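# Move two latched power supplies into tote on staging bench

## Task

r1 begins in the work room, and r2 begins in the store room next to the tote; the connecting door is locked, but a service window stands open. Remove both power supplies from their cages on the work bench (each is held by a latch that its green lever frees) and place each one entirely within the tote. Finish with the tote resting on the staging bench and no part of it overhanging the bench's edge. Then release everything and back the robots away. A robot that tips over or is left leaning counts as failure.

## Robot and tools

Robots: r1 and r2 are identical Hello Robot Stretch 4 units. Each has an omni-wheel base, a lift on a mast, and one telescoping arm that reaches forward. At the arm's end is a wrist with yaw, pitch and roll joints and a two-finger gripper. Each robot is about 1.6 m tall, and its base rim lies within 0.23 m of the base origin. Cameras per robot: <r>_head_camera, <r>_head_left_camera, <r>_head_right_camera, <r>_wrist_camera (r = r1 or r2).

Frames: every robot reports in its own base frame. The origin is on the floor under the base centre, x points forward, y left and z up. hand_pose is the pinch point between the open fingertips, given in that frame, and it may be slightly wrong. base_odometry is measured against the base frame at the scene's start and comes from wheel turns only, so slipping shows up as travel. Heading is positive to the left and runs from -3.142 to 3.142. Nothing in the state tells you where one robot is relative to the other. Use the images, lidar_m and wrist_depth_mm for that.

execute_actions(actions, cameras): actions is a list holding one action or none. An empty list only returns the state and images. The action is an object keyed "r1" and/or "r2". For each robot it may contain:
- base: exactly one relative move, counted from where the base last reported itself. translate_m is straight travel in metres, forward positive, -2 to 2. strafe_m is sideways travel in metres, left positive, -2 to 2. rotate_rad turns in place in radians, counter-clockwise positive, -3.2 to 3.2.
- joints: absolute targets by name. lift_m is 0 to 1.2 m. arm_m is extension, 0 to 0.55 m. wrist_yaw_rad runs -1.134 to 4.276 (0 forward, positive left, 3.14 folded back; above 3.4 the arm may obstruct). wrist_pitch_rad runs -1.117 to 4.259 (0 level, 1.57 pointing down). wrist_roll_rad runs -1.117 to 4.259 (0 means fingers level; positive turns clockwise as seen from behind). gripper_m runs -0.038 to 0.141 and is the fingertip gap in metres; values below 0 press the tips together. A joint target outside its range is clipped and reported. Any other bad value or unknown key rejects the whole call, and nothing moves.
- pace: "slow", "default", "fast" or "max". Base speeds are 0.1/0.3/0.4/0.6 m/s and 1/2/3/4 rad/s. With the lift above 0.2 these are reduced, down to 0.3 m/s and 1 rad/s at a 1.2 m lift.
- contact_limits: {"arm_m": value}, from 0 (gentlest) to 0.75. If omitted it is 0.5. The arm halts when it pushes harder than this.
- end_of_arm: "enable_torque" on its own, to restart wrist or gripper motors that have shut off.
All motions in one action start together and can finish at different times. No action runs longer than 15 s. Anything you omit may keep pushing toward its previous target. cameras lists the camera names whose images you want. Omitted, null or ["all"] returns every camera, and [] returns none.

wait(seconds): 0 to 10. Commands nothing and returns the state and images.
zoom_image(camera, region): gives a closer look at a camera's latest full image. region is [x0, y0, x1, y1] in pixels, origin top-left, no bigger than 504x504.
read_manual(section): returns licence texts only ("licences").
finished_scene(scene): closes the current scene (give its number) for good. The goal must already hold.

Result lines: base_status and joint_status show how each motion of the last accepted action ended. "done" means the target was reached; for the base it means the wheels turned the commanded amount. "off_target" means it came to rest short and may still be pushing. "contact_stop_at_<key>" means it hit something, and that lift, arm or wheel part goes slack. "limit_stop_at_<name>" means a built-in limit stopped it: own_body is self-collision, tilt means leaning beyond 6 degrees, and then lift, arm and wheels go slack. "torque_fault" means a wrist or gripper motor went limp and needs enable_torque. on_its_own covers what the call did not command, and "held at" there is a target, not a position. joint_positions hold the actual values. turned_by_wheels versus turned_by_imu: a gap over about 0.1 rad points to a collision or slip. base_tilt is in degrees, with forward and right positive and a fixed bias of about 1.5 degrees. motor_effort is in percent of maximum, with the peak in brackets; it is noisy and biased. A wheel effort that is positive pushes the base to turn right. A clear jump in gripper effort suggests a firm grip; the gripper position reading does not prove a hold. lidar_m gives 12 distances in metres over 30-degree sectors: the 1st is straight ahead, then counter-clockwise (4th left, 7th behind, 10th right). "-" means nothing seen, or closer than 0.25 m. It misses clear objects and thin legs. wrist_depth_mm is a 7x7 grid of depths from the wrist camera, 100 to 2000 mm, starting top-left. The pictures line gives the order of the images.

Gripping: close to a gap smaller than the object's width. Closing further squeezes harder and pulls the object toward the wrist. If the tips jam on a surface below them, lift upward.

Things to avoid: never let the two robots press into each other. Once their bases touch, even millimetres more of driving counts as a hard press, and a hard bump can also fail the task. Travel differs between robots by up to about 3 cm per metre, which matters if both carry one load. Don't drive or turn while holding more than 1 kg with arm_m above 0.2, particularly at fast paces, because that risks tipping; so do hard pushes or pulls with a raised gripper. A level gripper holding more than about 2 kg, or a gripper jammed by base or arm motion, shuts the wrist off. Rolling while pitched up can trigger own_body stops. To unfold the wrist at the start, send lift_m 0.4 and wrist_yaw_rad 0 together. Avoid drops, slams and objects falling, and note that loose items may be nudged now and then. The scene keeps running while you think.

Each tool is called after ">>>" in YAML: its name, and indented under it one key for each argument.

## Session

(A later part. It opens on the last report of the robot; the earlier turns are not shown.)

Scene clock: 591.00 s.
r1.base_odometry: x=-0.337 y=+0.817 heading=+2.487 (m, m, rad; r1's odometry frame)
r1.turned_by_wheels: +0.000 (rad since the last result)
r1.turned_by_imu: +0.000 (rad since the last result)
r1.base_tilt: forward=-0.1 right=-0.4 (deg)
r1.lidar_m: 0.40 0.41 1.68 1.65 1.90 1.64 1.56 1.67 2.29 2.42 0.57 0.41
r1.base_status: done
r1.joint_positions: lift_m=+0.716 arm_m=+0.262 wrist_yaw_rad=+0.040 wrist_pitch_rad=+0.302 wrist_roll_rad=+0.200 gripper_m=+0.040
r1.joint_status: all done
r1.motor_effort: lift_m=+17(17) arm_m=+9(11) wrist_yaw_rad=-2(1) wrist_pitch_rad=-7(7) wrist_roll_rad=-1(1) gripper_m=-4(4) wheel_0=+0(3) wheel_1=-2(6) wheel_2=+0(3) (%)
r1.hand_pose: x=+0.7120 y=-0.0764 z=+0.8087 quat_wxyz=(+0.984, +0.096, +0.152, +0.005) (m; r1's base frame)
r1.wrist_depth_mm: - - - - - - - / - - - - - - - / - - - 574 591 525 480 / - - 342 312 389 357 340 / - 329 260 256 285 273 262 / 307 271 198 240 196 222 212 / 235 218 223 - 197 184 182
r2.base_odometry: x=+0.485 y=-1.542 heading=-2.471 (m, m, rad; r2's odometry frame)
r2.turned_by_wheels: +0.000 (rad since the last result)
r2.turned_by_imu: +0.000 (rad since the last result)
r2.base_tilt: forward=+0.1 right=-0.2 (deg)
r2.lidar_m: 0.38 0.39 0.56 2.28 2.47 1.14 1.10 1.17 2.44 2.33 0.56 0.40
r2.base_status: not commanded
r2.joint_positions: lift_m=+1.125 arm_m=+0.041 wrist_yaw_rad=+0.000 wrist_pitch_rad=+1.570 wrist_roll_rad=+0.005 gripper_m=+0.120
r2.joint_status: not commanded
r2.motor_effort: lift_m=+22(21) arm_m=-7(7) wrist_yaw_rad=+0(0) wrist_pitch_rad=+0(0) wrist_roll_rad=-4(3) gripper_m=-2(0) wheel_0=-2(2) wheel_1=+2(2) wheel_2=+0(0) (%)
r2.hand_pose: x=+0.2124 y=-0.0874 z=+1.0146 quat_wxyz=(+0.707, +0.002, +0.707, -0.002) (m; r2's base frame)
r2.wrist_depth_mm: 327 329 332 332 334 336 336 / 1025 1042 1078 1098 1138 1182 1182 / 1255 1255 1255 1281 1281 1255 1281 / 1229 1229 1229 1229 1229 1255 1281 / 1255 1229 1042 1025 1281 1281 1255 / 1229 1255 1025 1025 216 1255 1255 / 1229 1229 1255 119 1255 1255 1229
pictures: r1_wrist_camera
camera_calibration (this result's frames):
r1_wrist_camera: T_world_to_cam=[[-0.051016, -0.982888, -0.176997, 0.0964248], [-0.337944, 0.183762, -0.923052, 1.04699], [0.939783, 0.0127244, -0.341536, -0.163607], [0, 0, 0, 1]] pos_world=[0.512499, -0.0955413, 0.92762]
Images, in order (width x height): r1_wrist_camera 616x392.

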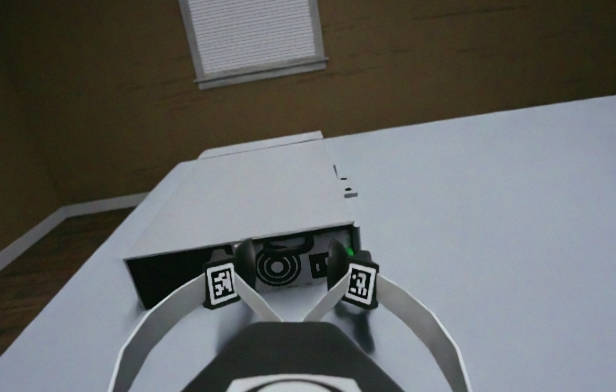

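>>> execute_actions:
  actions:
    - {"r1":{"joints":{"arm_m":0.279},"pace":"slow"}}
  cameras: []

>>> execute_actions:
  actions:
    - {"r1":{"joints":{"arm_m":0.279,"gripper_m":0.018},"base":{"strafe_m":0.003},"pace":"slow"}}
  cameras: ["r1_wrist_camera"]

>>> zoom_image:
  camera: "r1_wrist_camera"
  region: [230, 180, 410, 300]

Scene clock: 592.20 s.
r1.base_odometry: x=-0.337 y=+0.817 heading=+2.486 (m, m, rad; r1's odometry frame)
r1.turned_by_wheels: +0.000 (rad since the last result)
r1.turned_by_imu: +0.000 (rad since the last result)
r1.base_tilt: forward=-0.1 right=-0.4 (deg)
r1.lidar_m: 0.41 0.43 1.71 1.67 1.89 1.66 1.57 1.67 2.29 2.43 0.60 0.41
r1.base_status: not commanded
r1.joint_positions: lift_m=+0.716 arm_m=+0.277 wrist_yaw_rad=+0.039 wrist_pitch_rad=+0.307 wrist_roll_rad=+0.200 gripper_m=+0.040
r1.joint_status: all done
r1.motor_effort: lift_m=+17(17) arm_m=+12(13) wrist_yaw_rad=+1(1) wrist_pitch_rad=-20(21) wrist_roll_rad=+1(1) gripper_m=-3(3) wheel_0=+0(0) wheel_1=-1(1) wheel_2=-1(1) (%)
r1.hand_pose: x=+0.7260 y=-0.0766 z=+0.8073 quat_wxyz=(+0.983, +0.096, +0.154, +0.004) (m; r1's base frame)
r1.wrist_depth_mm: - - - - - - - / - - - - - - - / - - - 559 569 517 466 / - - 329 301 384 351 330 / - 301 246 243 281 268 256 / 291 262 209 236 195 217 208 / 230 216 220 - 194 180 180
r2.base_odometry: x=+0.485 y=-1.542 heading=-2.471 (m, m, rad; r2's odometry frame)
r2.turned_by_wheels: +0.000 (rad since the last result)
r2.turned_by_imu: +0.000 (rad since the last result)
r2.base_tilt: forward=+0.1 right=-0.2 (deg)
r2.lidar_m: 0.36 0.39 0.54 2.28 2.51 1.15 1.07 1.17 2.40 2.32 0.58 0.40
r2.base_status: not commanded
r2.joint_positions: lift_m=+1.125 arm_m=+0.041 wrist_yaw_rad=+0.000 wrist_pitch_rad=+1.570 wrist_roll_rad=+0.005 gripper_m=+0.120
r2.joint_status: not commanded
r2.motor_effort: lift_m=+22(22) arm_m=-7(7) wrist_yaw_rad=+0(0) wrist_pitch_rad=+0(1) wrist_roll_rad=+0(5) gripper_m=-2(1) wheel_0=-2(2) wheel_1=+2(2) wheel_2=+0(0) (%)
r2.hand_pose: x=+0.2124 y=-0.0874 z=+1.0146 quat_wxyz=(+0.707, +0.002, +0.707, -0.002) (m; r2's base frame)
r2.wrist_depth_mm: 329 329 329 332 334 332 336 / 1025 1060 1060 1098 1118 1160 1205 / 1255 1255 1255 1255 1255 1255 1281 / 1229 1255 1229 1281 1255 1281 1255 / 1205 1229 1042 1042 1255 1255 1255 / 1229 1255 1025 1025 216 1255 1281 / 1229 1229 1255 119 1229 1255 1255
pictures: none
No camera images: the call's "cameras" was empty. Leave "cameras" out to get every camera's image.

Scene clock: 593.40 s.
r1.base_odometry: x=-0.339 y=+0.815 heading=+2.486 (m, m, rad; r1's odometry frame)
r1.turned_by_wheels: +0.000 (rad since the last result)
r1.turned_by_imu: +0.000 (rad since the last result)
r1.base_tilt: forward=+0.0 right=-0.4 (deg)
r1.lidar_m: 0.39 0.42 1.72 1.66 1.85 1.64 1.57 1.63 2.33 2.43 0.59 0.42
r1.base_status: done
r1.joint_positions: lift_m=+0.716 arm_m=+0.277 wrist_yaw_rad=+0.039 wrist_pitch_rad=+0.306 wrist_roll_rad=+0.200 gripper_m=+0.018
r1.joint_status: all done
r1.motor_effort: lift_m=+18(18) arm_m=+10(13) wrist_yaw_rad=+1(8) wrist_pitch_rad=-18(19) wrist_roll_rad=+0(2) gripper_m=-9(10) wheel_0=-1(2) wheel_1=+1(4) wheel_2=-3(3) (%)
r1.hand_pose: x=+0.7265 y=-0.0766 z=+0.8074 quat_wxyz=(+0.983, +0.096, +0.154, +0.004) (m; r1's base frame)
r1.wrist_depth_mm: - - - - - - - / - - - - - - - / - - - 504 574 508 469 / - - 330 300 382 353 330 / - 306 251 237 279 268 256 / 297 265 190 230 189 219 208 / 230 216 219 - 193 180 180
r2.base_odometry: x=+0.485 y=-1.542 heading=-2.471 (m, m, rad; r2's odometry frame)
r2.turned_by_wheels: +0.000 (rad since the last result)
r2.turned_by_imu: +0.000 (rad since the last result)
r2.base_tilt: forward=+0.2 right=-0.2 (deg)
r2.lidar_m: 0.36 0.40 0.52 2.25 2.52 1.15 1.08 1.15 2.42 2.32 0.59 0.39
r2.base_status: not commanded
r2.joint_positions: lift_m=+1.125 arm_m=+0.041 wrist_yaw_rad=+0.000 wrist_pitch_rad=+1.570 wrist_roll_rad=+0.005 gripper_m=+0.120
r2.joint_status: not commanded
r2.motor_effort: lift_m=+22(22) arm_m=-7(7) wrist_yaw_rad=+0(0) wrist_pitch_rad=+0(1) wrist_roll_rad=-2(2) gripper_m=+0(1) wheel_0=-2(2) wheel_1=+2(2) wheel_2=+0(1) (%)
r2.hand_pose: x=+0.2124 y=-0.0874 z=+1.0146 quat_wxyz=(+0.707, +0.002, +0.707, -0.002) (m; r2's base frame)
r2.wrist_depth_mm: 329 329 330 332 332 334 336 / 1025 1060 1078 1098 1098 1160 1182 / 1255 1229 1255 1281 1229 1281 1281 / 1229 1255 1255 1255 1229 1255 1281 / 1229 1229 1042 1025 1255 1255 1255 / 1255 1229 1025 1025 216 1255 1255 / 1229 1229 1229 119 1229 1255 1255
pictures: r1_wrist_camera
camera_calibration (this result's frames):
r1_wrist_camera: T_world_to_cam=[[-0.0524634, -0.982883, -0.176602, 0.0974648], [-0.341826, 0.183838, -0.921607, 1.05239], [0.938298, 0.0120165, -0.34562, -0.173288], [0, 0, 0, 1]] pos_world=[0.527444, -0.0955903, 0.927211]
Images, in order (width x height): r1_wrist_camera 616x392.

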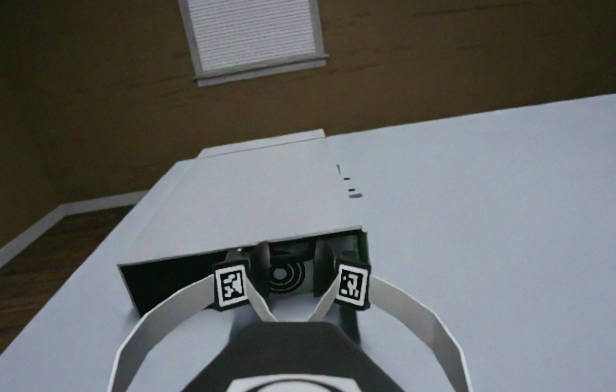

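Region (230, 180, 410, 300) of r1_wrist_camera's 616x392 image, scaled by 2.800.

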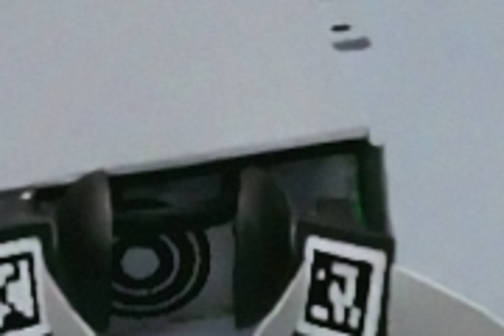

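>>> execute_actions:
  actions:
    - {"r1":{"joints":{"arm_m":0.286,"gripper_m":-0.012,"lift_m":0.713},"pace":"slow"}}
  cameras: ["r1_wrist_camera","r1_head_camera","r1_head_right_camera"]

>>> zoom_image:
  camera: "r1_wrist_camera"
  region: [290, 210, 400, 290]

>>> zoom_image:
  camera: "r1_head_camera"
  region: [190, 335, 250, 385]

Scene clock: 595.10 s.
r1.base_odometry: x=-0.339 y=+0.815 heading=+2.487 (m, m, rad; r1's odometry frame)
r1.turned_by_wheels: +0.000 (rad since the last result)
r1.turned_by_imu: +0.001 (rad since the last result)
r1.base_tilt: forward=-0.1 right=-0.4 (deg)
r1.lidar_m: 0.39 0.43 1.69 1.67 1.90 1.65 1.58 1.64 2.29 2.44 0.58 0.41
r1.base_status: not commanded
r1.joint_positions: lift_m=+0.713 arm_m=+0.284 wrist_yaw_rad=+0.037 wrist_pitch_rad=+0.306 wrist_roll_rad=+0.200 gripper_m=-0.011
r1.joint_status: all done
r1.motor_effort: lift_m=+16(17) arm_m=+12(18) wrist_yaw_rad=+7(24) wrist_pitch_rad=-19(21) wrist_roll_rad=-2(0) gripper_m=-21(22) wheel_0=+4(6) wheel_1=+2(4) wheel_2=-5(9) (%)
r1.hand_pose: x=+0.7329 y=-0.0772 z=+0.8045 quat_wxyz=(+0.983, +0.096, +0.154, +0.003) (m; r1's base frame)
r1.wrist_depth_mm: - - - - - - - / - - - - - - - / - - - 504 569 500 466 / - - 324 294 379 347 325 / - 294 240 236 274 266 254 / 287 249 186 229 185 213 206 / 228 212 215 - 193 179 178
r2.base_odometry: x=+0.485 y=-1.542 heading=-2.471 (m, m, rad; r2's odometry frame)
r2.turned_by_wheels: +0.000 (rad since the last result)
r2.turned_by_imu: +0.000 (rad since the last result)
r2.base_tilt: forward=+0.1 right=-0.3 (deg)
r2.lidar_m: 0.37 0.40 0.54 2.31 2.51 1.14 1.07 1.19 2.42 2.31 0.58 0.41
r2.base_status: not commanded
r2.joint_positions: lift_m=+1.125 arm_m=+0.041 wrist_yaw_rad=+0.000 wrist_pitch_rad=+1.570 wrist_roll_rad=+0.005 gripper_m=+0.120
r2.joint_status: not commanded
r2.motor_effort: lift_m=+22(22) arm_m=-7(7) wrist_yaw_rad=+0(0) wrist_pitch_rad=+0(0) wrist_roll_rad=-2(2) gripper_m=+0(1) wheel_0=-2(2) wheel_1=+2(2) wheel_2=+0(0) (%)
r2.hand_pose: x=+0.2124 y=-0.0874 z=+1.0146 quat_wxyz=(+0.707, +0.002, +0.707, -0.002) (m; r2's base frame)
r2.wrist_depth_mm: 329 329 329 330 334 334 338 / 1025 1042 1078 1098 1138 1160 1160 / 1229 1229 1255 1255 1255 1255 1281 / 1229 1255 1255 1229 1255 1255 1281 / 1205 1229 1042 1025 1229 1255 1255 / 1205 1229 1025 1025 215 1229 1281 / 1205 1229 1229 119 1255 1229 1281
pictures: r1_head_camera, r1_head_right_camera, r1_wrist_camera
camera_calibration (this result's frames):
r1_wrist_camera: T_world_to_cam=[[-0.0547421, -0.982745, -0.176679, 0.0984089], [-0.341395, 0.184702, -0.921593, 1.0518], [0.938324, 0.00986732, -0.345616, -0.180547], [0, 0, 0, 1]] pos_world=[0.533877, -0.0957763, 0.924317]
Images, in order (width x height): r1_head_camera 420x560, r1_head_right_camera 420x672, r1_wrist_camera 616x392.

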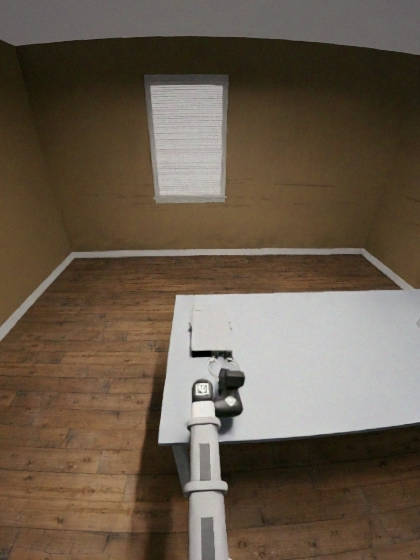

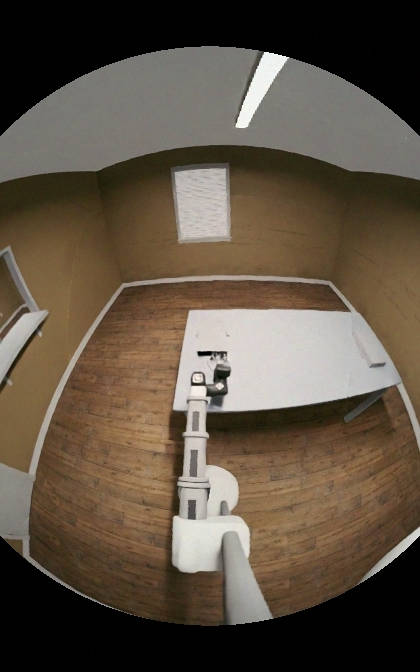

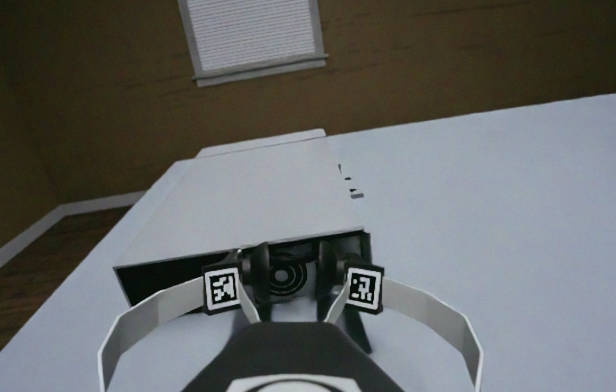

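Region (290, 210, 400, 290) of r1_wrist_camera's 616x392 image, scaled by 4.582; it fills the top 367 rows of this view, and the rest is white.

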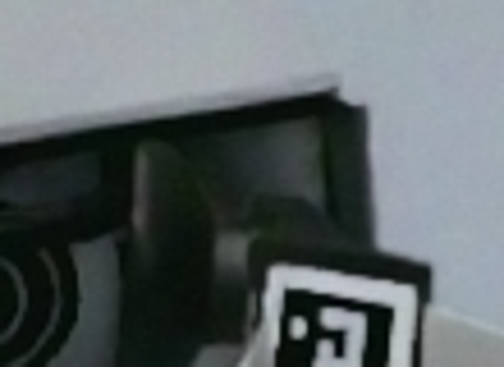

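Region (190, 335, 250, 385) of r1_head_camera's 420x560 image, scaled by 8.400, with more detail than that image has.

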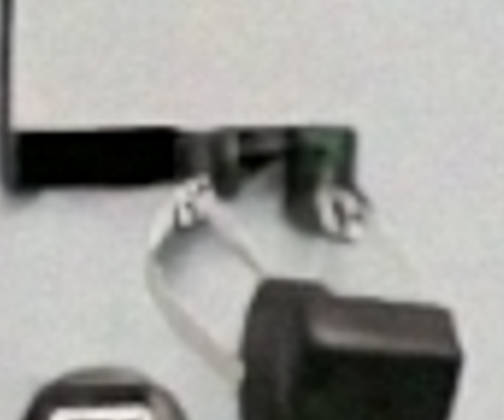

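>>> execute_actions:
  actions:
    - {"r1":{"joints":{"arm_m":0.292,"gripper_m":-0.038,"lift_m":0.710},"pace":"slow"}}
  cameras: ["r1_wrist_camera","r1_head_camera"]

>>> zoom_image:
  camera: "r1_head_camera"
  region: [200, 340, 245, 375]

>>> zoom_image:
  camera: "r1_wrist_camera"
  region: [230, 200, 410, 320]

Scene clock: 596.43 s.
r1.base_odometry: x=-0.339 y=+0.815 heading=+2.486 (m, m, rad; r1's odometry frame)
r1.turned_by_wheels: +0.000 (rad since the last result)
r1.turned_by_imu: +0.003 (rad since the last result)
r1.base_tilt: forward=-0.1 right=-0.3 (deg)
r1.lidar_m: 0.40 0.45 1.71 1.67 1.92 1.65 1.57 1.66 2.34 2.44 0.58 0.43
r1.base_status: not commanded
r1.joint_positions: lift_m=+0.710 arm_m=+0.290 wrist_yaw_rad=+0.035 wrist_pitch_rad=+0.305 wrist_roll_rad=+0.200 gripper_m=-0.037
r1.joint_status: all done
r1.motor_effort: lift_m=+15(16) arm_m=+13(18) wrist_yaw_rad=+13(27) wrist_pitch_rad=-17(18) wrist_roll_rad=+0(2) gripper_m=-26(26) wheel_0=+4(7) wheel_1=+2(5) wheel_2=-6(9) (%)
r1.hand_pose: x=+0.7386 y=-0.0779 z=+0.8018 quat_wxyz=(+0.984, +0.096, +0.153, +0.002) (m; r1's base frame)
r1.wrist_depth_mm: - - - - - - - / - - - - - - - / - - - 496 559 500 462 / - - 320 290 377 345 324 / - 289 236 230 268 264 251 / 285 239 184 228 182 207 203 / 226 211 213 - 191 178 176
r2.base_odometry: x=+0.485 y=-1.542 heading=-2.471 (m, m, rad; r2's odometry frame)
r2.turned_by_wheels: +0.000 (rad since the last result)
r2.turned_by_imu: +0.000 (rad since the last result)
r2.base_tilt: forward=+0.1 right=-0.2 (deg)
r2.lidar_m: 0.38 0.39 0.56 2.28 2.51 1.15 1.07 1.19 2.42 2.33 0.58 0.41
r2.base_status: not commanded
r2.joint_positions: lift_m=+1.125 arm_m=+0.041 wrist_yaw_rad=+0.000 wrist_pitch_rad=+1.570 wrist_roll_rad=+0.005 gripper_m=+0.120
r2.joint_status: not commanded
r2.motor_effort: lift_m=+22(22) arm_m=-7(7) wrist_yaw_rad=+0(0) wrist_pitch_rad=+0(0) wrist_roll_rad=-1(2) gripper_m=-2(1) wheel_0=-2(2) wheel_1=+2(2) wheel_2=+0(0) (%)
r2.hand_pose: x=+0.2124 y=-0.0874 z=+1.0146 quat_wxyz=(+0.707, +0.002, +0.707, -0.002) (m; r2's base frame)
r2.wrist_depth_mm: 327 329 330 332 334 336 336 / 1025 1060 1078 1098 1118 1160 1182 / 1229 1229 1229 1255 1281 1255 1255 / 1229 1229 1229 1255 1255 1255 1255 / 1255 1229 1060 1025 1255 1255 1281 / 1229 1255 1025 1025 216 1255 1255 / 1229 1229 1255 119 1255 1229 1255
pictures: r1_head_camera, r1_wrist_camera
camera_calibration (this result's frames):
r1_wrist_camera: T_world_to_cam=[[-0.0569286, -0.982578, -0.176915, 0.0994323], [-0.340084, 0.18569, -0.92188, 1.05076], [0.93867, 0.00768469, -0.34473, -0.187951], [0, 0, 0, 1]] pos_world=[0.539431, -0.0959713, 0.921473]
Images, in order (width x height): r1_head_camera 420x560, r1_wrist_camera 616x392.

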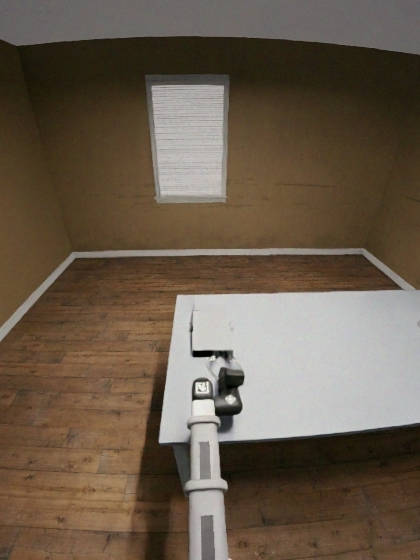

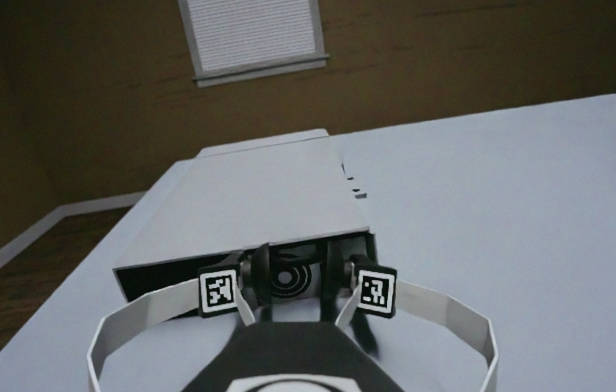

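Region (200, 340, 245, 375) of r1_head_camera's 420x560 image, scaled by 11.200, with more detail than that image has.

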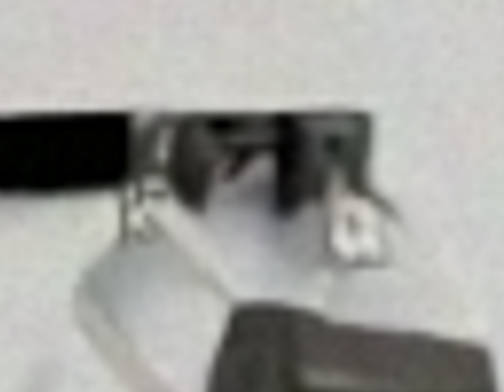

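Region (230, 200, 410, 320) of r1_wrist_camera's 616x392 image, scaled by 2.800.

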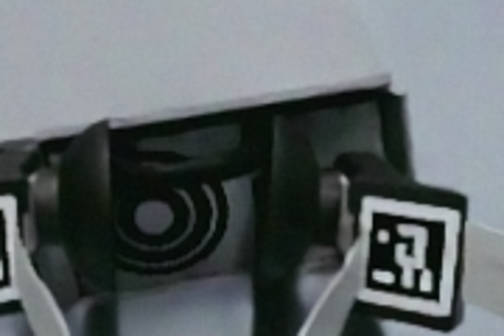

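Try a quick pull.

>>> execute_actions:
  actions:
    - {"r1":{"joints":{"arm_m":0.272},"pace":"fast"}}
  cameras: ["r1_wrist_camera","r1_head_camera"]

>>> zoom_image:
  camera: "r1_wrist_camera"
  region: [230, 200, 410, 320]

Scene clock: 597.27 s.
r1.base_odometry: x=-0.339 y=+0.815 heading=+2.486 (m, m, rad; r1's odometry frame)
r1.turned_by_wheels: +0.000 (rad since the last result)
r1.turned_by_imu: +0.000 (rad since the last result)
r1.base_tilt: forward=-0.1 right=-0.4 (deg)
r1.lidar_m: 0.39 0.45 1.70 1.68 1.87 1.63 1.58 1.63 2.32 2.45 0.59 0.43
r1.base_status: not commanded
r1.joint_positions: lift_m=+0.710 arm_m=+0.273 wrist_yaw_rad=+0.039 wrist_pitch_rad=+0.303 wrist_roll_rad=+0.200 gripper_m=-0.037
r1.joint_status: all done
r1.motor_effort: lift_m=+19(19) arm_m=-8(18) wrist_yaw_rad=-1(15) wrist_pitch_rad=-11(23) wrist_roll_rad=-1(0) gripper_m=-18(32) wheel_0=+0(4) wheel_1=+0(2) wheel_2=-2(6) (%)
r1.hand_pose: x=+0.7228 y=-0.0766 z=+0.8021 quat_wxyz=(+0.984, +0.096, +0.152, +0.004) (m; r1's base frame)
r1.wrist_depth_mm: - - - - - - - / - - - - - - - / - - - 496 564 504 462 / - - 320 290 379 345 325 / - 315 255 236 266 263 251 / 285 259 180 200 176 212 203 / 225 210 214 - 190 175 176
r2.base_odometry: x=+0.485 y=-1.542 heading=-2.471 (m, m, rad; r2's odometry frame)
r2.turned_by_wheels: +0.000 (rad since the last result)
r2.turned_by_imu: +0.000 (rad since the last result)
r2.base_tilt: forward=+0.1 right=-0.2 (deg)
r2.lidar_m: 0.35 0.40 0.53 2.30 2.50 1.14 1.08 1.14 2.42 2.32 0.56 0.40
r2.base_status: not commanded
r2.joint_positions: lift_m=+1.125 arm_m=+0.041 wrist_yaw_rad=+0.000 wrist_pitch_rad=+1.570 wrist_roll_rad=+0.005 gripper_m=+0.120
r2.joint_status: not commanded
r2.motor_effort: lift_m=+22(22) arm_m=-7(7) wrist_yaw_rad=+0(0) wrist_pitch_rad=+1(1) wrist_roll_rad=-1(3) gripper_m=-1(0) wheel_0=-2(2) wheel_1=+2(2) wheel_2=+0(0) (%)
r2.hand_pose: x=+0.2124 y=-0.0874 z=+1.0146 quat_wxyz=(+0.707, +0.002, +0.707, -0.002) (m; r2's base frame)
r2.wrist_depth_mm: 327 329 330 332 334 334 338 / 1025 1060 1078 1098 1118 1182 1182 / 1229 1229 1255 1255 1255 1255 1281 / 1229 1255 1255 1255 1255 1255 1255 / 1229 1229 1060 1025 1229 1281 1281 / 1229 1255 1042 1025 215 1229 1281 / 1205 1229 1255 119 1255 1255 1255
pictures: r1_head_camera, r1_wrist_camera
camera_calibration (this result's frames):
r1_wrist_camera: T_world_to_cam=[[-0.0522883, -0.982748, -0.177403, 0.0968221], [-0.339013, 0.184564, -0.9225, 1.045], [0.939328, 0.0119058, -0.342815, -0.174643], [0, 0, 0, 1]] pos_world=[0.523379, -0.0956397, 0.921323]
Images, in order (width x height): r1_head_camera 420x560, r1_wrist_camera 616x392.

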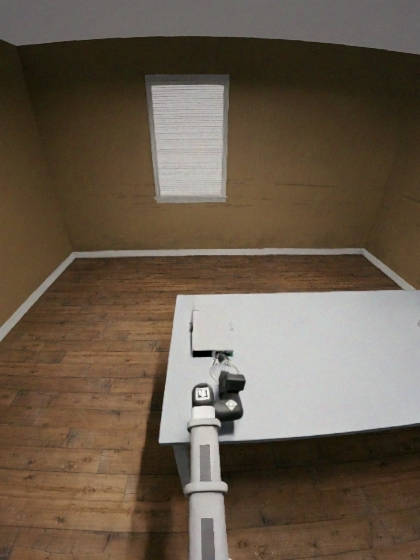

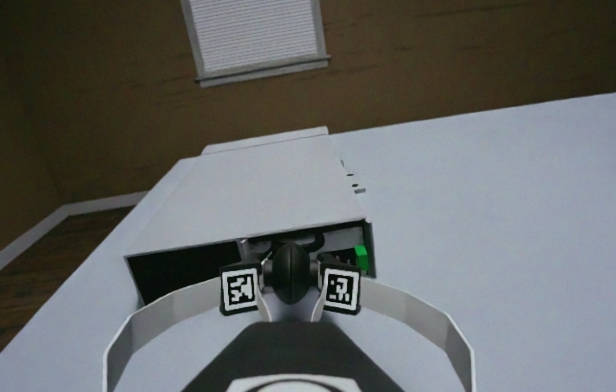

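Region (230, 200, 410, 320) of r1_wrist_camera's 616x392 image, scaled by 2.800.

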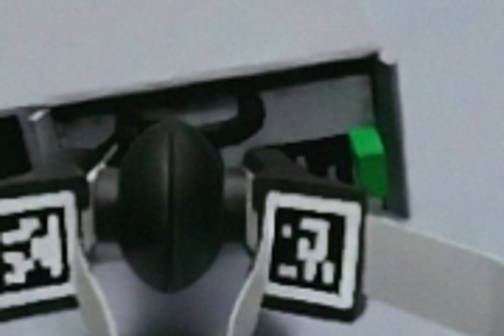

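>>> execute_actions:
  actions:
    - {"r1":{"joints":{"arm_m":0.25,"gripper_m":0.0},"pace":"default"}}
  cameras: []

>>> execute_actions:
  actions:
    - {"r1":{"joints":{"arm_m":0.262,"gripper_m":0.04,"lift_m":0.718,"wrist_roll_rad":0.3},"base":{"strafe_m":-0.005},"pace":"slow"}}
  cameras: ["r1_wrist_camera"]

>>> zoom_image:
  camera: "r1_wrist_camera"
  region: [230, 180, 410, 300]

Scene clock: 599.07 s.
r1.base_odometry: x=-0.339 y=+0.815 heading=+2.486 (m, m, rad; r1's odometry frame)
r1.turned_by_wheels: +0.000 (rad since the last result)
r1.turned_by_imu: +0.000 (rad since the last result)
r1.base_tilt: forward=-0.1 right=-0.4 (deg)
r1.lidar_m: 0.41 0.44 1.68 1.64 1.90 1.64 1.56 1.65 2.32 2.42 0.57 0.40
r1.base_status: not commanded
r1.joint_positions: lift_m=+0.710 arm_m=+0.252 wrist_yaw_rad=+0.040 wrist_pitch_rad=+0.302 wrist_roll_rad=+0.200 gripper_m=+0.000
r1.joint_status: all done
r1.motor_effort: lift_m=+19(19) arm_m=-9(13) wrist_yaw_rad=-2(2) wrist_pitch_rad=-8(10) wrist_roll_rad=-3(3) gripper_m=-3(16) wheel_0=+0(0) wheel_1=+0(0) wheel_2=-2(2) (%)
r1.hand_pose: x=+0.7011 y=-0.0764 z=+0.8024 quat_wxyz=(+0.984, +0.096, +0.152, +0.005) (m; r1's base frame)
r1.wrist_depth_mm: - - - - - - - / - - - - - - - / - - - 508 564 508 469 / - - 322 290 377 347 325 / - 320 300 252 277 263 252 / 293 267 185 188 178 213 204 / 226 209 213 - 185 178 176
r2.base_odometry: x=+0.485 y=-1.542 heading=-2.471 (m, m, rad; r2's odometry frame)
r2.turned_by_wheels: +0.000 (rad since the last result)
r2.turned_by_imu: +0.000 (rad since the last result)
r2.base_tilt: forward=+0.1 right=-0.2 (deg)
r2.lidar_m: 0.37 0.39 0.53 2.27 2.53 1.17 1.08 1.16 2.43 2.31 0.57 0.41
r2.base_status: not commanded
r2.joint_positions: lift_m=+1.125 arm_m=+0.041 wrist_yaw_rad=+0.000 wrist_pitch_rad=+1.570 wrist_roll_rad=+0.005 gripper_m=+0.120
r2.joint_status: not commanded
r2.motor_effort: lift_m=+22(22) arm_m=-7(8) wrist_yaw_rad=+0(0) wrist_pitch_rad=+0(0) wrist_roll_rad=-1(3) gripper_m=-1(1) wheel_0=-2(2) wheel_1=+2(2) wheel_2=+0(0) (%)
r2.hand_pose: x=+0.2124 y=-0.0874 z=+1.0146 quat_wxyz=(+0.707, +0.002, +0.707, -0.002) (m; r2's base frame)
r2.wrist_depth_mm: 329 330 329 332 334 336 334 / 1025 1060 1060 1098 1118 1160 1182 / 1229 1255 1255 1255 1255 1281 1255 / 1229 1229 1255 1229 1255 1255 1281 / 1255 1255 1060 1042 1205 1255 1281 / 1229 1229 1042 1042 216 1281 1255 / 1205 1229 1229 119 1255 1255 1255
pictures: none
No camera images: the call's "cameras" was empty. Leave "cameras" out to get every camera's image.

Scene clock: 600.83 s.
r1.base_odometry: x=-0.336 y=+0.819 heading=+2.486 (m, m, rad; r1's odometry frame)
r1.turned_by_wheels: +0.000 (rad since the last result)
r1.turned_by_imu: +0.000 (rad since the last result)
r1.base_tilt: forward=+0.0 right=-0.3 (deg)
r1.lidar_m: 0.39 0.44 1.70 1.67 1.88 1.63 1.55 1.65 2.30 2.43 0.58 0.43
r1.base_status: done
r1.joint_positions: lift_m=+0.718 arm_m=+0.260 wrist_yaw_rad=+0.040 wrist_pitch_rad=+0.302 wrist_roll_rad=+0.300 gripper_m=+0.040
r1.joint_status: all done
r1.motor_effort: lift_m=+23(23) arm_m=+9(6) wrist_yaw_rad=+0(1) wrist_pitch_rad=-8(9) wrist_roll_rad=-1(0) gripper_m=-4(4) wheel_0=+1(4) wheel_1=-2(8) wheel_2=+0(1) (%)
r1.hand_pose: x=+0.7100 y=-0.0764 z=+0.8100 quat_wxyz=(+0.978, +0.145, +0.152, -0.003) (m; r1's base frame)
r1.wrist_depth_mm: - - - - - - - / - - - - - - 591 / - - - 597 535 452 399 / - - 362 314 370 325 297 / - 387 265 257 274 256 241 / 1863 290 197 235 195 210 197 / 264 235 235 - 193 176 173
r2.base_odometry: x=+0.485 y=-1.542 heading=-2.471 (m, m, rad; r2's odometry frame)
r2.turned_by_wheels: +0.000 (rad since the last result)
r2.turned_by_imu: +0.000 (rad since the last result)
r2.base_tilt: forward=+0.2 right=-0.2 (deg)
r2.lidar_m: 0.37 0.40 0.54 2.31 2.47 1.14 1.08 1.15 2.41 2.33 0.56 0.39
r2.base_status: not commanded
r2.joint_positions: lift_m=+1.125 arm_m=+0.041 wrist_yaw_rad=+0.000 wrist_pitch_rad=+1.570 wrist_roll_rad=+0.005 gripper_m=+0.120
r2.joint_status: not commanded
r2.motor_effort: lift_m=+22(22) arm_m=-7(7) wrist_yaw_rad=+0(0) wrist_pitch_rad=-1(0) wrist_roll_rad=-3(1) gripper_m=+0(1) wheel_0=-2(2) wheel_1=+2(2) wheel_2=+0(0) (%)
r2.hand_pose: x=+0.2124 y=-0.0874 z=+1.0146 quat_wxyz=(+0.707, +0.002, +0.707, -0.002) (m; r2's base frame)
r2.wrist_depth_mm: 327 330 330 332 332 332 336 / 1025 1042 1060 1118 1118 1160 1182 / 1229 1255 1255 1255 1281 1281 1281 / 1229 1255 1255 1255 1255 1255 1255 / 1229 1229 1042 1042 1255 1255 1255 / 1229 1255 1042 1025 216 1255 1281 / 1229 1229 1229 119 1229 1255 1255
pictures: r1_wrist_camera
camera_calibration (this result's frames):
r1_wrist_camera: T_world_to_cam=[[-0.0808752, -0.959621, -0.269419, 0.194411], [-0.334849, 0.280753, -0.899474, 1.0337], [0.938794, 0.0174697, -0.344035, -0.158133], [0, 0, 0, 1]] pos_world=[0.51031, -0.100891, 0.927759]
Images, in order (width x height): r1_wrist_camera 616x392.

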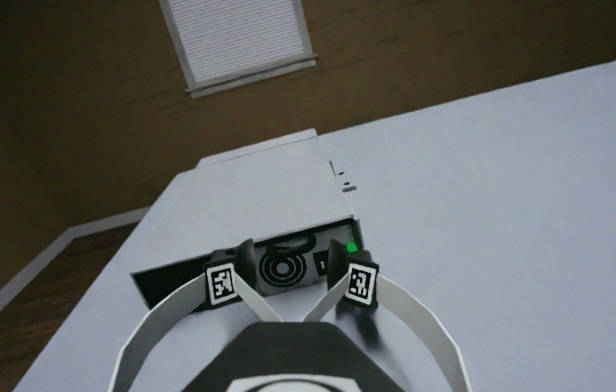

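Region (230, 180, 410, 300) of r1_wrist_camera's 616x392 image, scaled by 2.800.

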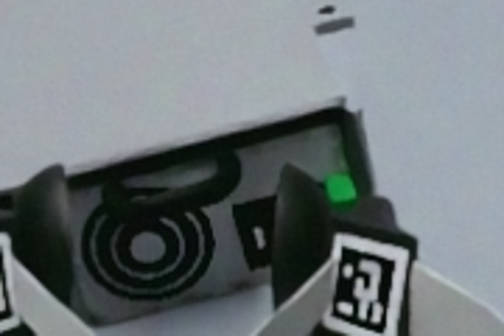

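>>> execute_actions:
  actions:
    - {"r1":{"joints":{"arm_m":0.272,"lift_m":0.720},"base":{"strafe_m":-0.002},"pace":"slow"}}
  cameras: ["r1_wrist_camera"]

>>> zoom_image:
  camera: "r1_wrist_camera"
  region: [230, 180, 410, 300]

Scene clock: 601.87 s.
r1.base_odometry: x=-0.335 y=+0.820 heading=+2.486 (m, m, rad; r1's odometry frame)
r1.turned_by_wheels: +0.000 (rad since the last result)
r1.turned_by_imu: +0.000 (rad since the last result)
r1.base_tilt: forward=-0.1 right=-0.4 (deg)
r1.lidar_m: 0.39 0.43 1.71 1.65 1.92 1.61 1.56 1.66 2.30 2.43 0.58 0.42
r1.base_status: done
r1.joint_positions: lift_m=+0.720 arm_m=+0.270 wrist_yaw_rad=+0.040 wrist_pitch_rad=+0.302 wrist_roll_rad=+0.300 gripper_m=+0.040
r1.joint_status: all done
r1.motor_effort: lift_m=+23(23) arm_m=+9(10) wrist_yaw_rad=-2(2) wrist_pitch_rad=-8(8) wrist_roll_rad=+0(1) gripper_m=-3(3) wheel_0=+0(1) wheel_1=+1(5) wheel_2=+0(1) (%)
r1.hand_pose: x=+0.7199 y=-0.0764 z=+0.8120 quat_wxyz=(+0.978, +0.145, +0.152, -0.003) (m; r1's base frame)
r1.wrist_depth_mm: - - - - - - - / - - - - - - 603 / - - - 615 544 452 407 / - - 368 319 377 332 301 / - 413 260 250 278 259 245 / 1983 289 197 244 195 212 200 / 268 239 236 - 195 179 174
r2.base_odometry: x=+0.485 y=-1.542 heading=-2.471 (m, m, rad; r2's odometry frame)
r2.turned_by_wheels: +0.000 (rad since the last result)
r2.turned_by_imu: +0.000 (rad since the last result)
r2.base_tilt: forward=+0.1 right=-0.3 (deg)
r2.lidar_m: 0.39 0.40 0.51 2.31 2.46 1.15 1.07 1.18 2.40 2.32 0.59 0.41
r2.base_status: not commanded
r2.joint_positions: lift_m=+1.125 arm_m=+0.041 wrist_yaw_rad=+0.000 wrist_pitch_rad=+1.570 wrist_roll_rad=+0.005 gripper_m=+0.120
r2.joint_status: not commanded
r2.motor_effort: lift_m=+22(22) arm_m=-7(7) wrist_yaw_rad=+0(0) wrist_pitch_rad=-1(1) wrist_roll_rad=-1(3) gripper_m=+0(0) wheel_0=-2(2) wheel_1=+2(2) wheel_2=+0(0) (%)
r2.hand_pose: x=+0.2124 y=-0.0874 z=+1.0146 quat_wxyz=(+0.707, +0.002, +0.707, -0.002) (m; r2's base frame)
r2.wrist_depth_mm: 327 330 330 332 332 332 336 / 1025 1025 1060 1098 1118 1182 1182 / 1229 1229 1255 1255 1281 1255 1281 / 1255 1229 1229 1255 1255 1255 1281 / 1229 1229 1060 1025 1281 1229 1281 / 1255 1229 1025 1025 215 1229 1255 / 1229 1205 1229 119 1255 1255 1255
pictures: r1_wrist_camera
camera_calibration (this result's frames):
r1_wrist_camera: T_world_to_cam=[[-0.0808698, -0.959621, -0.269422, 0.195753], [-0.334847, 0.280754, -0.899475, 1.03882], [0.938796, 0.0174746, -0.34403, -0.166768], [0, 0, 0, 1]] pos_world=[0.520237, -0.10089, 0.929761]
Images, in order (width x height): r1_wrist_camera 616x392.

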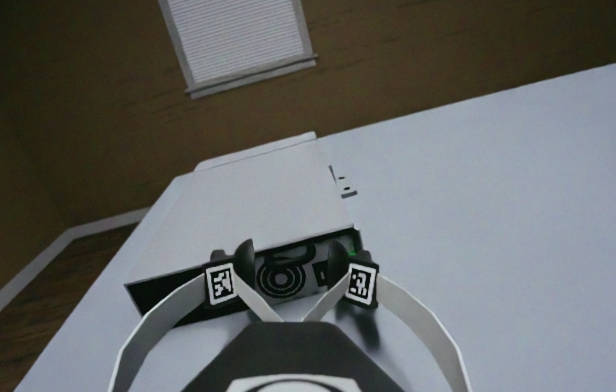

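Region (230, 180, 410, 300) of r1_wrist_camera's 616x392 image, scaled by 2.800.

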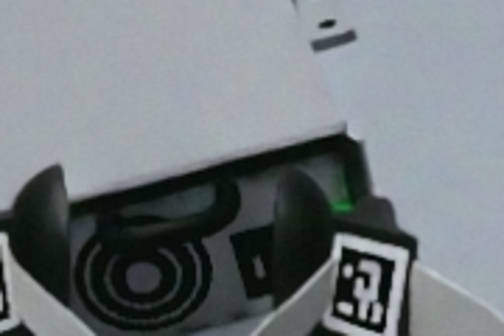

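>>> execute_actions:
  actions:
    - {"r1":{"joints":{"arm_m":0.279},"pace":"slow"}}
  cameras: ["r1_wrist_camera","r1_head_camera"]

>>> zoom_image:
  camera: "r1_wrist_camera"
  region: [230, 180, 410, 300]

>>> zoom_image:
  camera: "r1_head_camera"
  region: [200, 340, 245, 375]

Scene clock: 602.77 s.
r1.base_odometry: x=-0.335 y=+0.820 heading=+2.486 (m, m, rad; r1's odometry frame)
r1.turned_by_wheels: +0.000 (rad since the last result)
r1.turned_by_imu: +0.000 (rad since the last result)
r1.base_tilt: forward=-0.2 right=-0.3 (deg)
r1.lidar_m: 0.38 0.42 1.69 1.65 1.93 1.65 1.58 1.65 2.29 2.42 0.56 0.41
r1.base_status: not commanded
r1.joint_positions: lift_m=+0.720 arm_m=+0.276 wrist_yaw_rad=+0.038 wrist_pitch_rad=+0.305 wrist_roll_rad=+0.300 gripper_m=+0.040
r1.joint_status: all done
r1.motor_effort: lift_m=+22(23) arm_m=+14(14) wrist_yaw_rad=+4(4) wrist_pitch_rad=-15(15) wrist_roll_rad=+1(0) gripper_m=-4(2) wheel_0=+2(2) wheel_1=+2(3) wheel_2=-5(5) (%)
r1.hand_pose: x=+0.7257 y=-0.0769 z=+0.8114 quat_wxyz=(+0.978, +0.145, +0.153, -0.004) (m; r1's base frame)
r1.wrist_depth_mm: - - - - - - - / - - - - - - 597 / - - - 597 535 445 397 / - - 362 314 370 325 298 / - 392 254 245 277 257 242 / 1808 274 193 236 195 211 198 / 267 237 235 - 195 176 174
r2.base_odometry: x=+0.485 y=-1.542 heading=-2.471 (m, m, rad; r2's odometry frame)
r2.turned_by_wheels: +0.000 (rad since the last result)
r2.turned_by_imu: +0.000 (rad since the last result)
r2.base_tilt: forward=+0.0 right=-0.2 (deg)
r2.lidar_m: 0.38 0.40 0.53 2.29 2.48 1.15 1.08 1.15 2.44 2.33 0.57 0.40
r2.base_status: not commanded
r2.joint_positions: lift_m=+1.125 arm_m=+0.041 wrist_yaw_rad=+0.000 wrist_pitch_rad=+1.570 wrist_roll_rad=+0.005 gripper_m=+0.120
r2.joint_status: not commanded
r2.motor_effort: lift_m=+22(22) arm_m=-7(7) wrist_yaw_rad=+0(0) wrist_pitch_rad=-1(0) wrist_roll_rad=-3(6) gripper_m=+0(0) wheel_0=-2(2) wheel_1=+2(2) wheel_2=-1(0) (%)
r2.hand_pose: x=+0.2124 y=-0.0874 z=+1.0146 quat_wxyz=(+0.707, +0.002, +0.707, -0.002) (m; r2's base frame)
r2.wrist_depth_mm: 327 329 330 330 334 336 336 / 1025 1042 1078 1098 1138 1160 1182 / 1229 1229 1255 1229 1255 1255 1281 / 1229 1229 1255 1255 1255 1255 1281 / 1229 1229 1042 1025 1281 1255 1255 / 1229 1229 1025 1042 216 1255 1255 / 1205 1229 1229 119 1255 1281 1255
pictures: r1_head_camera, r1_wrist_camera
camera_calibration (this result's frames):
r1_wrist_camera: T_world_to_cam=[[-0.0835243, -0.959483, -0.269103, 0.197167], [-0.336665, 0.281338, -0.898613, 1.04097], [0.937913, 0.0155417, -0.346523, -0.169881], [0, 0, 0, 1]] pos_world=[0.526261, -0.101047, 0.929621]
Images, in order (width x height): r1_head_camera 420x560, r1_wrist_camera 616x392.

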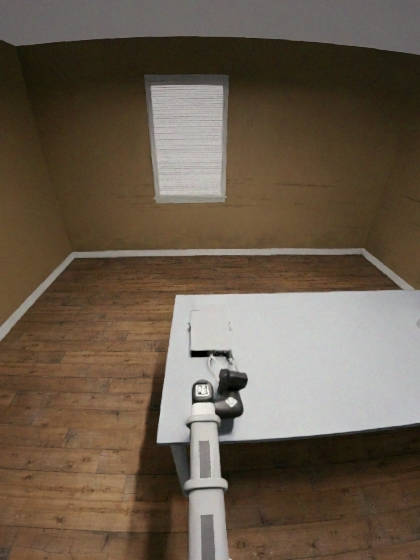

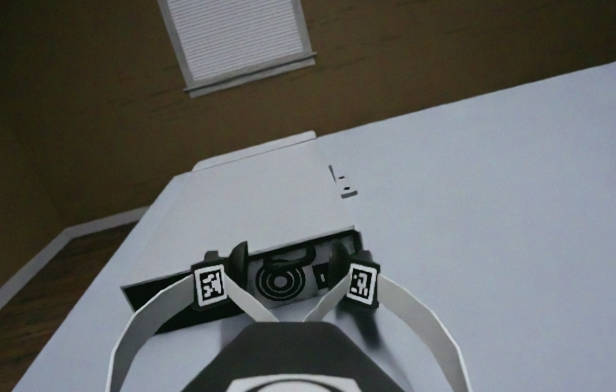

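Region (230, 180, 410, 300) of r1_wrist_camera's 616x392 image, scaled by 2.800.

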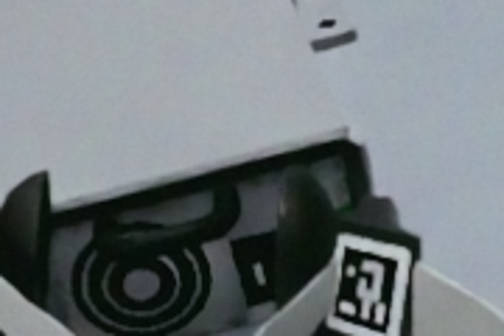

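Region (200, 340, 245, 375) of r1_head_camera's 420x560 image, scaled by 11.200, with more detail than that image has.

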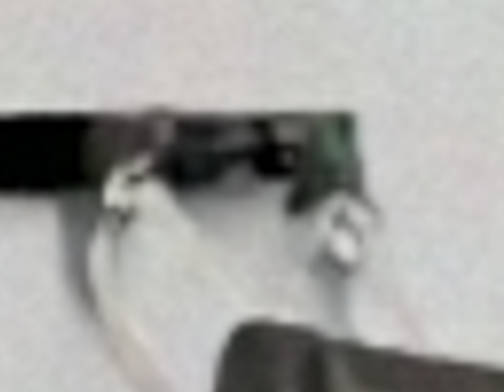

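>>> execute_actions:
  actions:
    - {"r1":{"joints":{"arm_m":0.278,"gripper_m":0.02,"wrist_yaw_rad":0.05},"pace":"slow"}}
  cameras: ["r1_wrist_camera","r1_head_camera"]

>>> zoom_image:
  camera: "r1_wrist_camera"
  region: [230, 180, 410, 300]

>>> zoom_image:
  camera: "r1_head_camera"
  region: [200, 340, 245, 375]

Scene clock: 633.23 s.
r1.base_odometry: x=-0.335 y=+0.820 heading=+2.486 (m, m, rad; r1's odometry frame)
r1.turned_by_wheels: +0.000 (rad since the last result)
r1.turned_by_imu: +0.000 (rad since the last result)
r1.base_tilt: forward=+0.0 right=-0.4 (deg)
r1.lidar_m: 0.40 0.41 1.69 1.66 1.92 1.62 1.59 1.65 2.31 2.42 0.59 0.42
r1.base_status: not commanded
r1.joint_positions: lift_m=+0.720 arm_m=+0.276 wrist_yaw_rad=+0.048 wrist_pitch_rad=+0.307 wrist_roll_rad=+0.300 gripper_m=+0.020
r1.joint_status: all done
r1.motor_effort: lift_m=+22(22) arm_m=+8(16) wrist_yaw_rad=+5(17) wrist_pitch_rad=-20(21) wrist_roll_rad=-2(1) gripper_m=-6(6) wheel_0=+2(2) wheel_1=+2(3) wheel_2=-5(6) (%)
r1.hand_pose: x=+0.7263 y=-0.0742 z=+0.8109 quat_wxyz=(+0.977, +0.144, +0.155, +0.000) (m; r1's base frame)
r1.wrist_depth_mm: - - - - - - - / - - - - - - 603 / - - - 554 525 449 397 / - - 357 309 368 324 297 / - 384 258 243 273 254 240 / 1921 285 190 235 189 208 197 / 264 236 233 - 192 174 172
r2.base_odometry: x=+0.485 y=-1.542 heading=-2.471 (m, m, rad; r2's odometry frame)
r2.turned_by_wheels: +0.000 (rad since the last result)
r2.turned_by_imu: +0.001 (rad since the last result)
r2.base_tilt: forward=+0.2 right=-0.2 (deg)
r2.lidar_m: 0.36 0.38 0.51 2.29 2.52 1.16 1.08 1.16 2.44 2.33 0.54 0.41
r2.base_status: not commanded
r2.joint_positions: lift_m=+1.125 arm_m=+0.041 wrist_yaw_rad=+0.000 wrist_pitch_rad=+1.570 wrist_roll_rad=+0.005 gripper_m=+0.120
r2.joint_status: not commanded
r2.motor_effort: lift_m=+22(22) arm_m=-7(7) wrist_yaw_rad=+0(0) wrist_pitch_rad=-1(0) wrist_roll_rad=-2(1) gripper_m=+0(0) wheel_0=-2(2) wheel_1=+2(2) wheel_2=+0(0) (%)
r2.hand_pose: x=+0.2124 y=-0.0874 z=+1.0146 quat_wxyz=(+0.707, +0.002, +0.707, -0.002) (m; r2's base frame)
r2.wrist_depth_mm: 327 329 330 330 334 334 336 / 1025 1042 1078 1078 1138 1160 1182 / 1229 1229 1255 1255 1255 1255 1255 / 1229 1229 1229 1255 1255 1281 1255 / 1229 1229 1060 1042 1255 1281 1255 / 1205 1229 1008 1025 215 1229 1255 / 1205 1205 1229 119 1255 1229 1255
pictures: r1_head_camera, r1_wrist_camera
camera_calibration (this result's frames):
r1_wrist_camera: T_world_to_cam=[[-0.0745663, -0.96029, -0.268855, 0.192936], [-0.340849, 0.277911, -0.898102, 1.04238], [0.937156, 0.0246707, -0.348036, -0.168183], [0, 0, 0, 1]] pos_world=[0.527295, -0.100266, 0.929506]
Images, in order (width x height): r1_head_camera 420x560, r1_wrist_camera 616x392.

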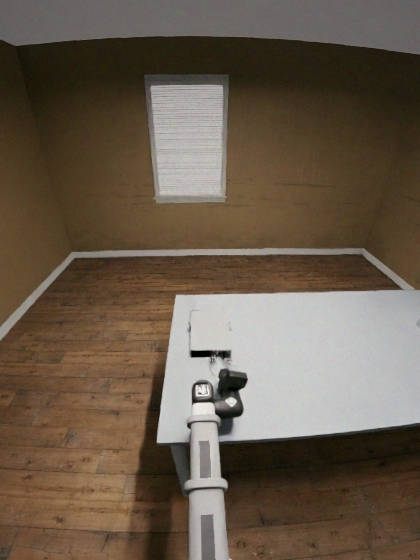

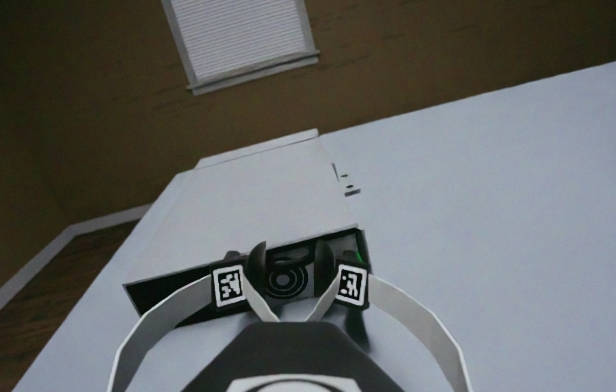

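Region (230, 180, 410, 300) of r1_wrist_camera's 616x392 image, scaled by 2.800.

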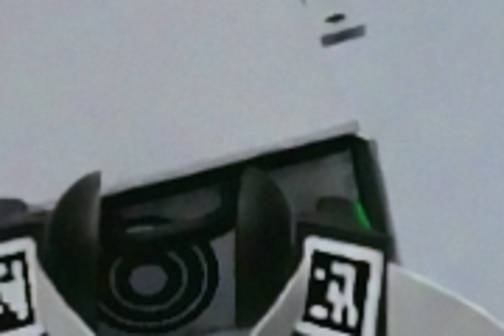

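Region (200, 340, 245, 375) of r1_head_camera's 420x560 image, scaled by 11.200, with more detail than that image has.

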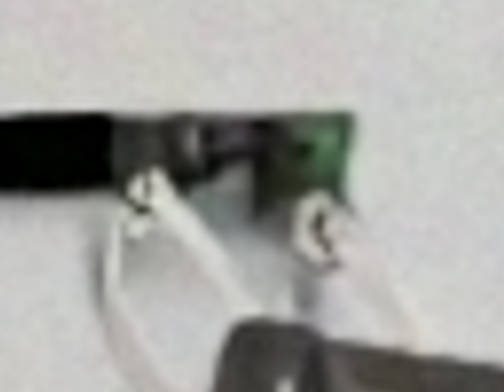

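>>> execute_actions:
  actions:
    - {"r1":{"joints":{"arm_m":0.245,"gripper_m":0.04},"pace":"default"}}
  cameras: []

>>> execute_actions:
  actions:
    - {"r1":{"joints":{"arm_m":0.255,"wrist_yaw_rad":0.14},"base":{"strafe_m":-0.028},"pace":"slow"}}
  cameras: ["r1_wrist_camera"]

>>> zoom_image:
  camera: "r1_wrist_camera"
  region: [230, 180, 410, 300]

Scene clock: 634.37 s.
r1.base_odometry: x=-0.335 y=+0.820 heading=+2.486 (m, m, rad; r1's odometry frame)
r1.turned_by_wheels: +0.000 (rad since the last result)
r1.turned_by_imu: +0.000 (rad since the last result)
r1.base_tilt: forward=-0.1 right=-0.4 (deg)
r1.lidar_m: 0.40 0.42 1.69 1.66 1.90 1.62 1.57 1.66 2.32 2.44 0.57 0.43
r1.base_status: not commanded
r1.joint_positions: lift_m=+0.720 arm_m=+0.247 wrist_yaw_rad=+0.050 wrist_pitch_rad=+0.303 wrist_roll_rad=+0.300 gripper_m=+0.040
r1.joint_status: all done
r1.motor_effort: lift_m=+22(22) arm_m=-9(10) wrist_yaw_rad=-1(4) wrist_pitch_rad=-8(19) wrist_roll_rad=-1(2) gripper_m=-4(6) wheel_0=+1(1) wheel_1=+1(2) wheel_2=-2(5) (%)
r1.hand_pose: x=+0.6969 y=-0.0736 z=+0.8121 quat_wxyz=(+0.978, +0.144, +0.153, +0.002) (m; r1's base frame)
r1.wrist_depth_mm: - - - - - - - / - - - - - - 603 / - - - 549 539 452 404 / - - 368 319 377 329 301 / - 413 276 271 278 259 243 / 1921 301 197 237 195 212 200 / 270 238 237 - 196 178 175
r2.base_odometry: x=+0.485 y=-1.542 heading=-2.471 (m, m, rad; r2's odometry frame)
r2.turned_by_wheels: +0.000 (rad since the last result)
r2.turned_by_imu: +0.000 (rad since the last result)
r2.base_tilt: forward=+0.0 right=-0.2 (deg)
r2.lidar_m: 0.36 0.39 0.55 2.26 2.52 1.14 1.10 1.17 2.43 2.32 0.56 0.41
r2.base_status: not commanded
r2.joint_positions: lift_m=+1.125 arm_m=+0.041 wrist_yaw_rad=+0.000 wrist_pitch_rad=+1.570 wrist_roll_rad=+0.005 gripper_m=+0.120
r2.joint_status: not commanded
r2.motor_effort: lift_m=+22(22) arm_m=-7(7) wrist_yaw_rad=+0(0) wrist_pitch_rad=-1(1) wrist_roll_rad=-1(4) gripper_m=-1(1) wheel_0=-2(2) wheel_1=+2(2) wheel_2=+0(0) (%)
r2.hand_pose: x=+0.2124 y=-0.0874 z=+1.0146 quat_wxyz=(+0.707, +0.002, +0.707, -0.002) (m; r2's base frame)
r2.wrist_depth_mm: 327 327 330 330 334 334 336 / 1025 1042 1078 1118 1118 1160 1205 / 1229 1229 1255 1255 1281 1281 1281 / 1255 1229 1229 1255 1255 1281 1281 / 1255 1229 1042 1025 1255 1255 1255 / 1229 1255 1008 1025 216 1281 1255 / 1255 1229 1229 119 1255 1255 1255
pictures: none
No camera images: the call's "cameras" was empty. Leave "cameras" out to get every camera's image.

Scene clock: 635.63 s.
r1.base_odometry: x=-0.318 y=+0.842 heading=+2.486 (m, m, rad; r1's odometry frame)
r1.turned_by_wheels: +0.000 (rad since the last result)
r1.turned_by_imu: +0.000 (rad since the last result)
r1.base_tilt: forward=-0.1 right=-0.3 (deg)
r1.lidar_m: 0.40 0.44 1.73 1.69 1.92 1.63 1.55 1.63 2.29 2.40 0.57 0.44
r1.base_status: done
r1.joint_positions: lift_m=+0.720 arm_m=+0.253 wrist_yaw_rad=+0.140 wrist_pitch_rad=+0.303 wrist_roll_rad=+0.300 gripper_m=+0.040
r1.joint_status: all done
r1.motor_effort: lift_m=+22(22) arm_m=+9(12) wrist_yaw_rad=-1(1) wrist_pitch_rad=-8(8) wrist_roll_rad=+0(1) gripper_m=-4(3) wheel_0=+1(5) wheel_1=-1(3) wheel_2=+0(2) (%)
r1.hand_pose: x=+0.7092 y=-0.0482 z=+0.8121 quat_wxyz=(+0.977, +0.137, +0.159, +0.046) (m; r1's base frame)
r1.wrist_depth_mm: - - - - - - - / - - - - - - 609 / - - - 500 549 452 407 / - - 370 312 375 330 300 / - 452 272 256 278 258 242 / 1921 300 196 236 195 213 200 / 268 237 237 - 196 178 175
r2.base_odometry: x=+0.485 y=-1.542 heading=-2.471 (m, m, rad; r2's odometry frame)
r2.turned_by_wheels: +0.000 (rad since the last result)
r2.turned_by_imu: +0.000 (rad since the last result)
r2.base_tilt: forward=+0.2 right=-0.2 (deg)
r2.lidar_m: 0.37 0.40 0.55 2.31 2.51 1.14 1.09 1.19 2.42 2.32 0.57 0.41
r2.base_status: not commanded
r2.joint_positions: lift_m=+1.125 arm_m=+0.041 wrist_yaw_rad=+0.000 wrist_pitch_rad=+1.570 wrist_roll_rad=+0.005 gripper_m=+0.120
r2.joint_status: not commanded
r2.motor_effort: lift_m=+22(22) arm_m=-6(7) wrist_yaw_rad=+0(0) wrist_pitch_rad=+0(1) wrist_roll_rad=-3(3) gripper_m=+0(0) wheel_0=-2(2) wheel_1=+2(2) wheel_2=+0(0) (%)
r2.hand_pose: x=+0.2124 y=-0.0874 z=+1.0146 quat_wxyz=(+0.707, +0.002, +0.707, -0.002) (m; r2's base frame)
r2.wrist_depth_mm: 327 327 332 330 332 336 336 / 1042 1042 1078 1098 1118 1182 1205 / 1229 1229 1229 1255 1281 1255 1281 / 1205 1229 1255 1255 1255 1281 1255 / 1229 1229 1042 1042 1255 1255 1255 / 1255 1229 1025 1025 215 1255 1229 / 1255 1229 1255 119 1229 1255 1281
pictures: r1_wrist_camera
camera_calibration (this result's frames):
r1_wrist_camera: T_world_to_cam=[[0.0152077, -0.9629, -0.269429, 0.153641], [-0.361236, 0.245969, -0.899448, 1.04439], [0.93235, 0.111006, -0.344094, -0.148062], [0, 0, 0, 1]] pos_world=[0.51298, -0.0925101, 0.92982]
Images, in order (width x height): r1_wrist_camera 616x392.

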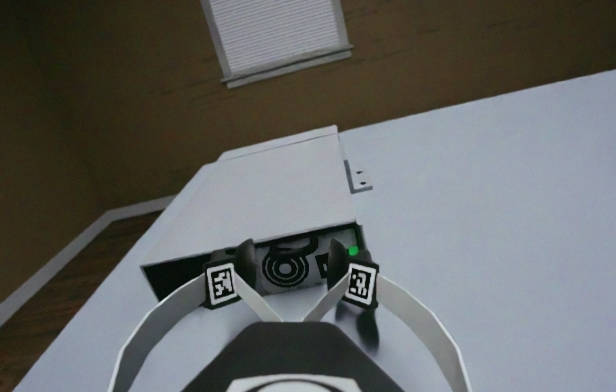

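Region (230, 180, 410, 300) of r1_wrist_camera's 616x392 image, scaled by 2.800.

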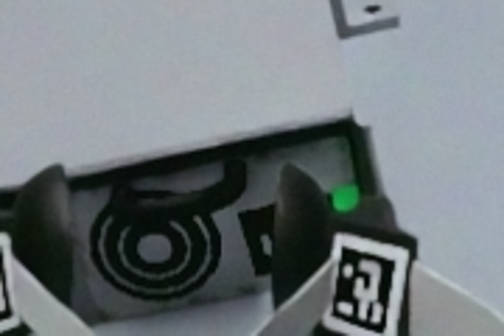

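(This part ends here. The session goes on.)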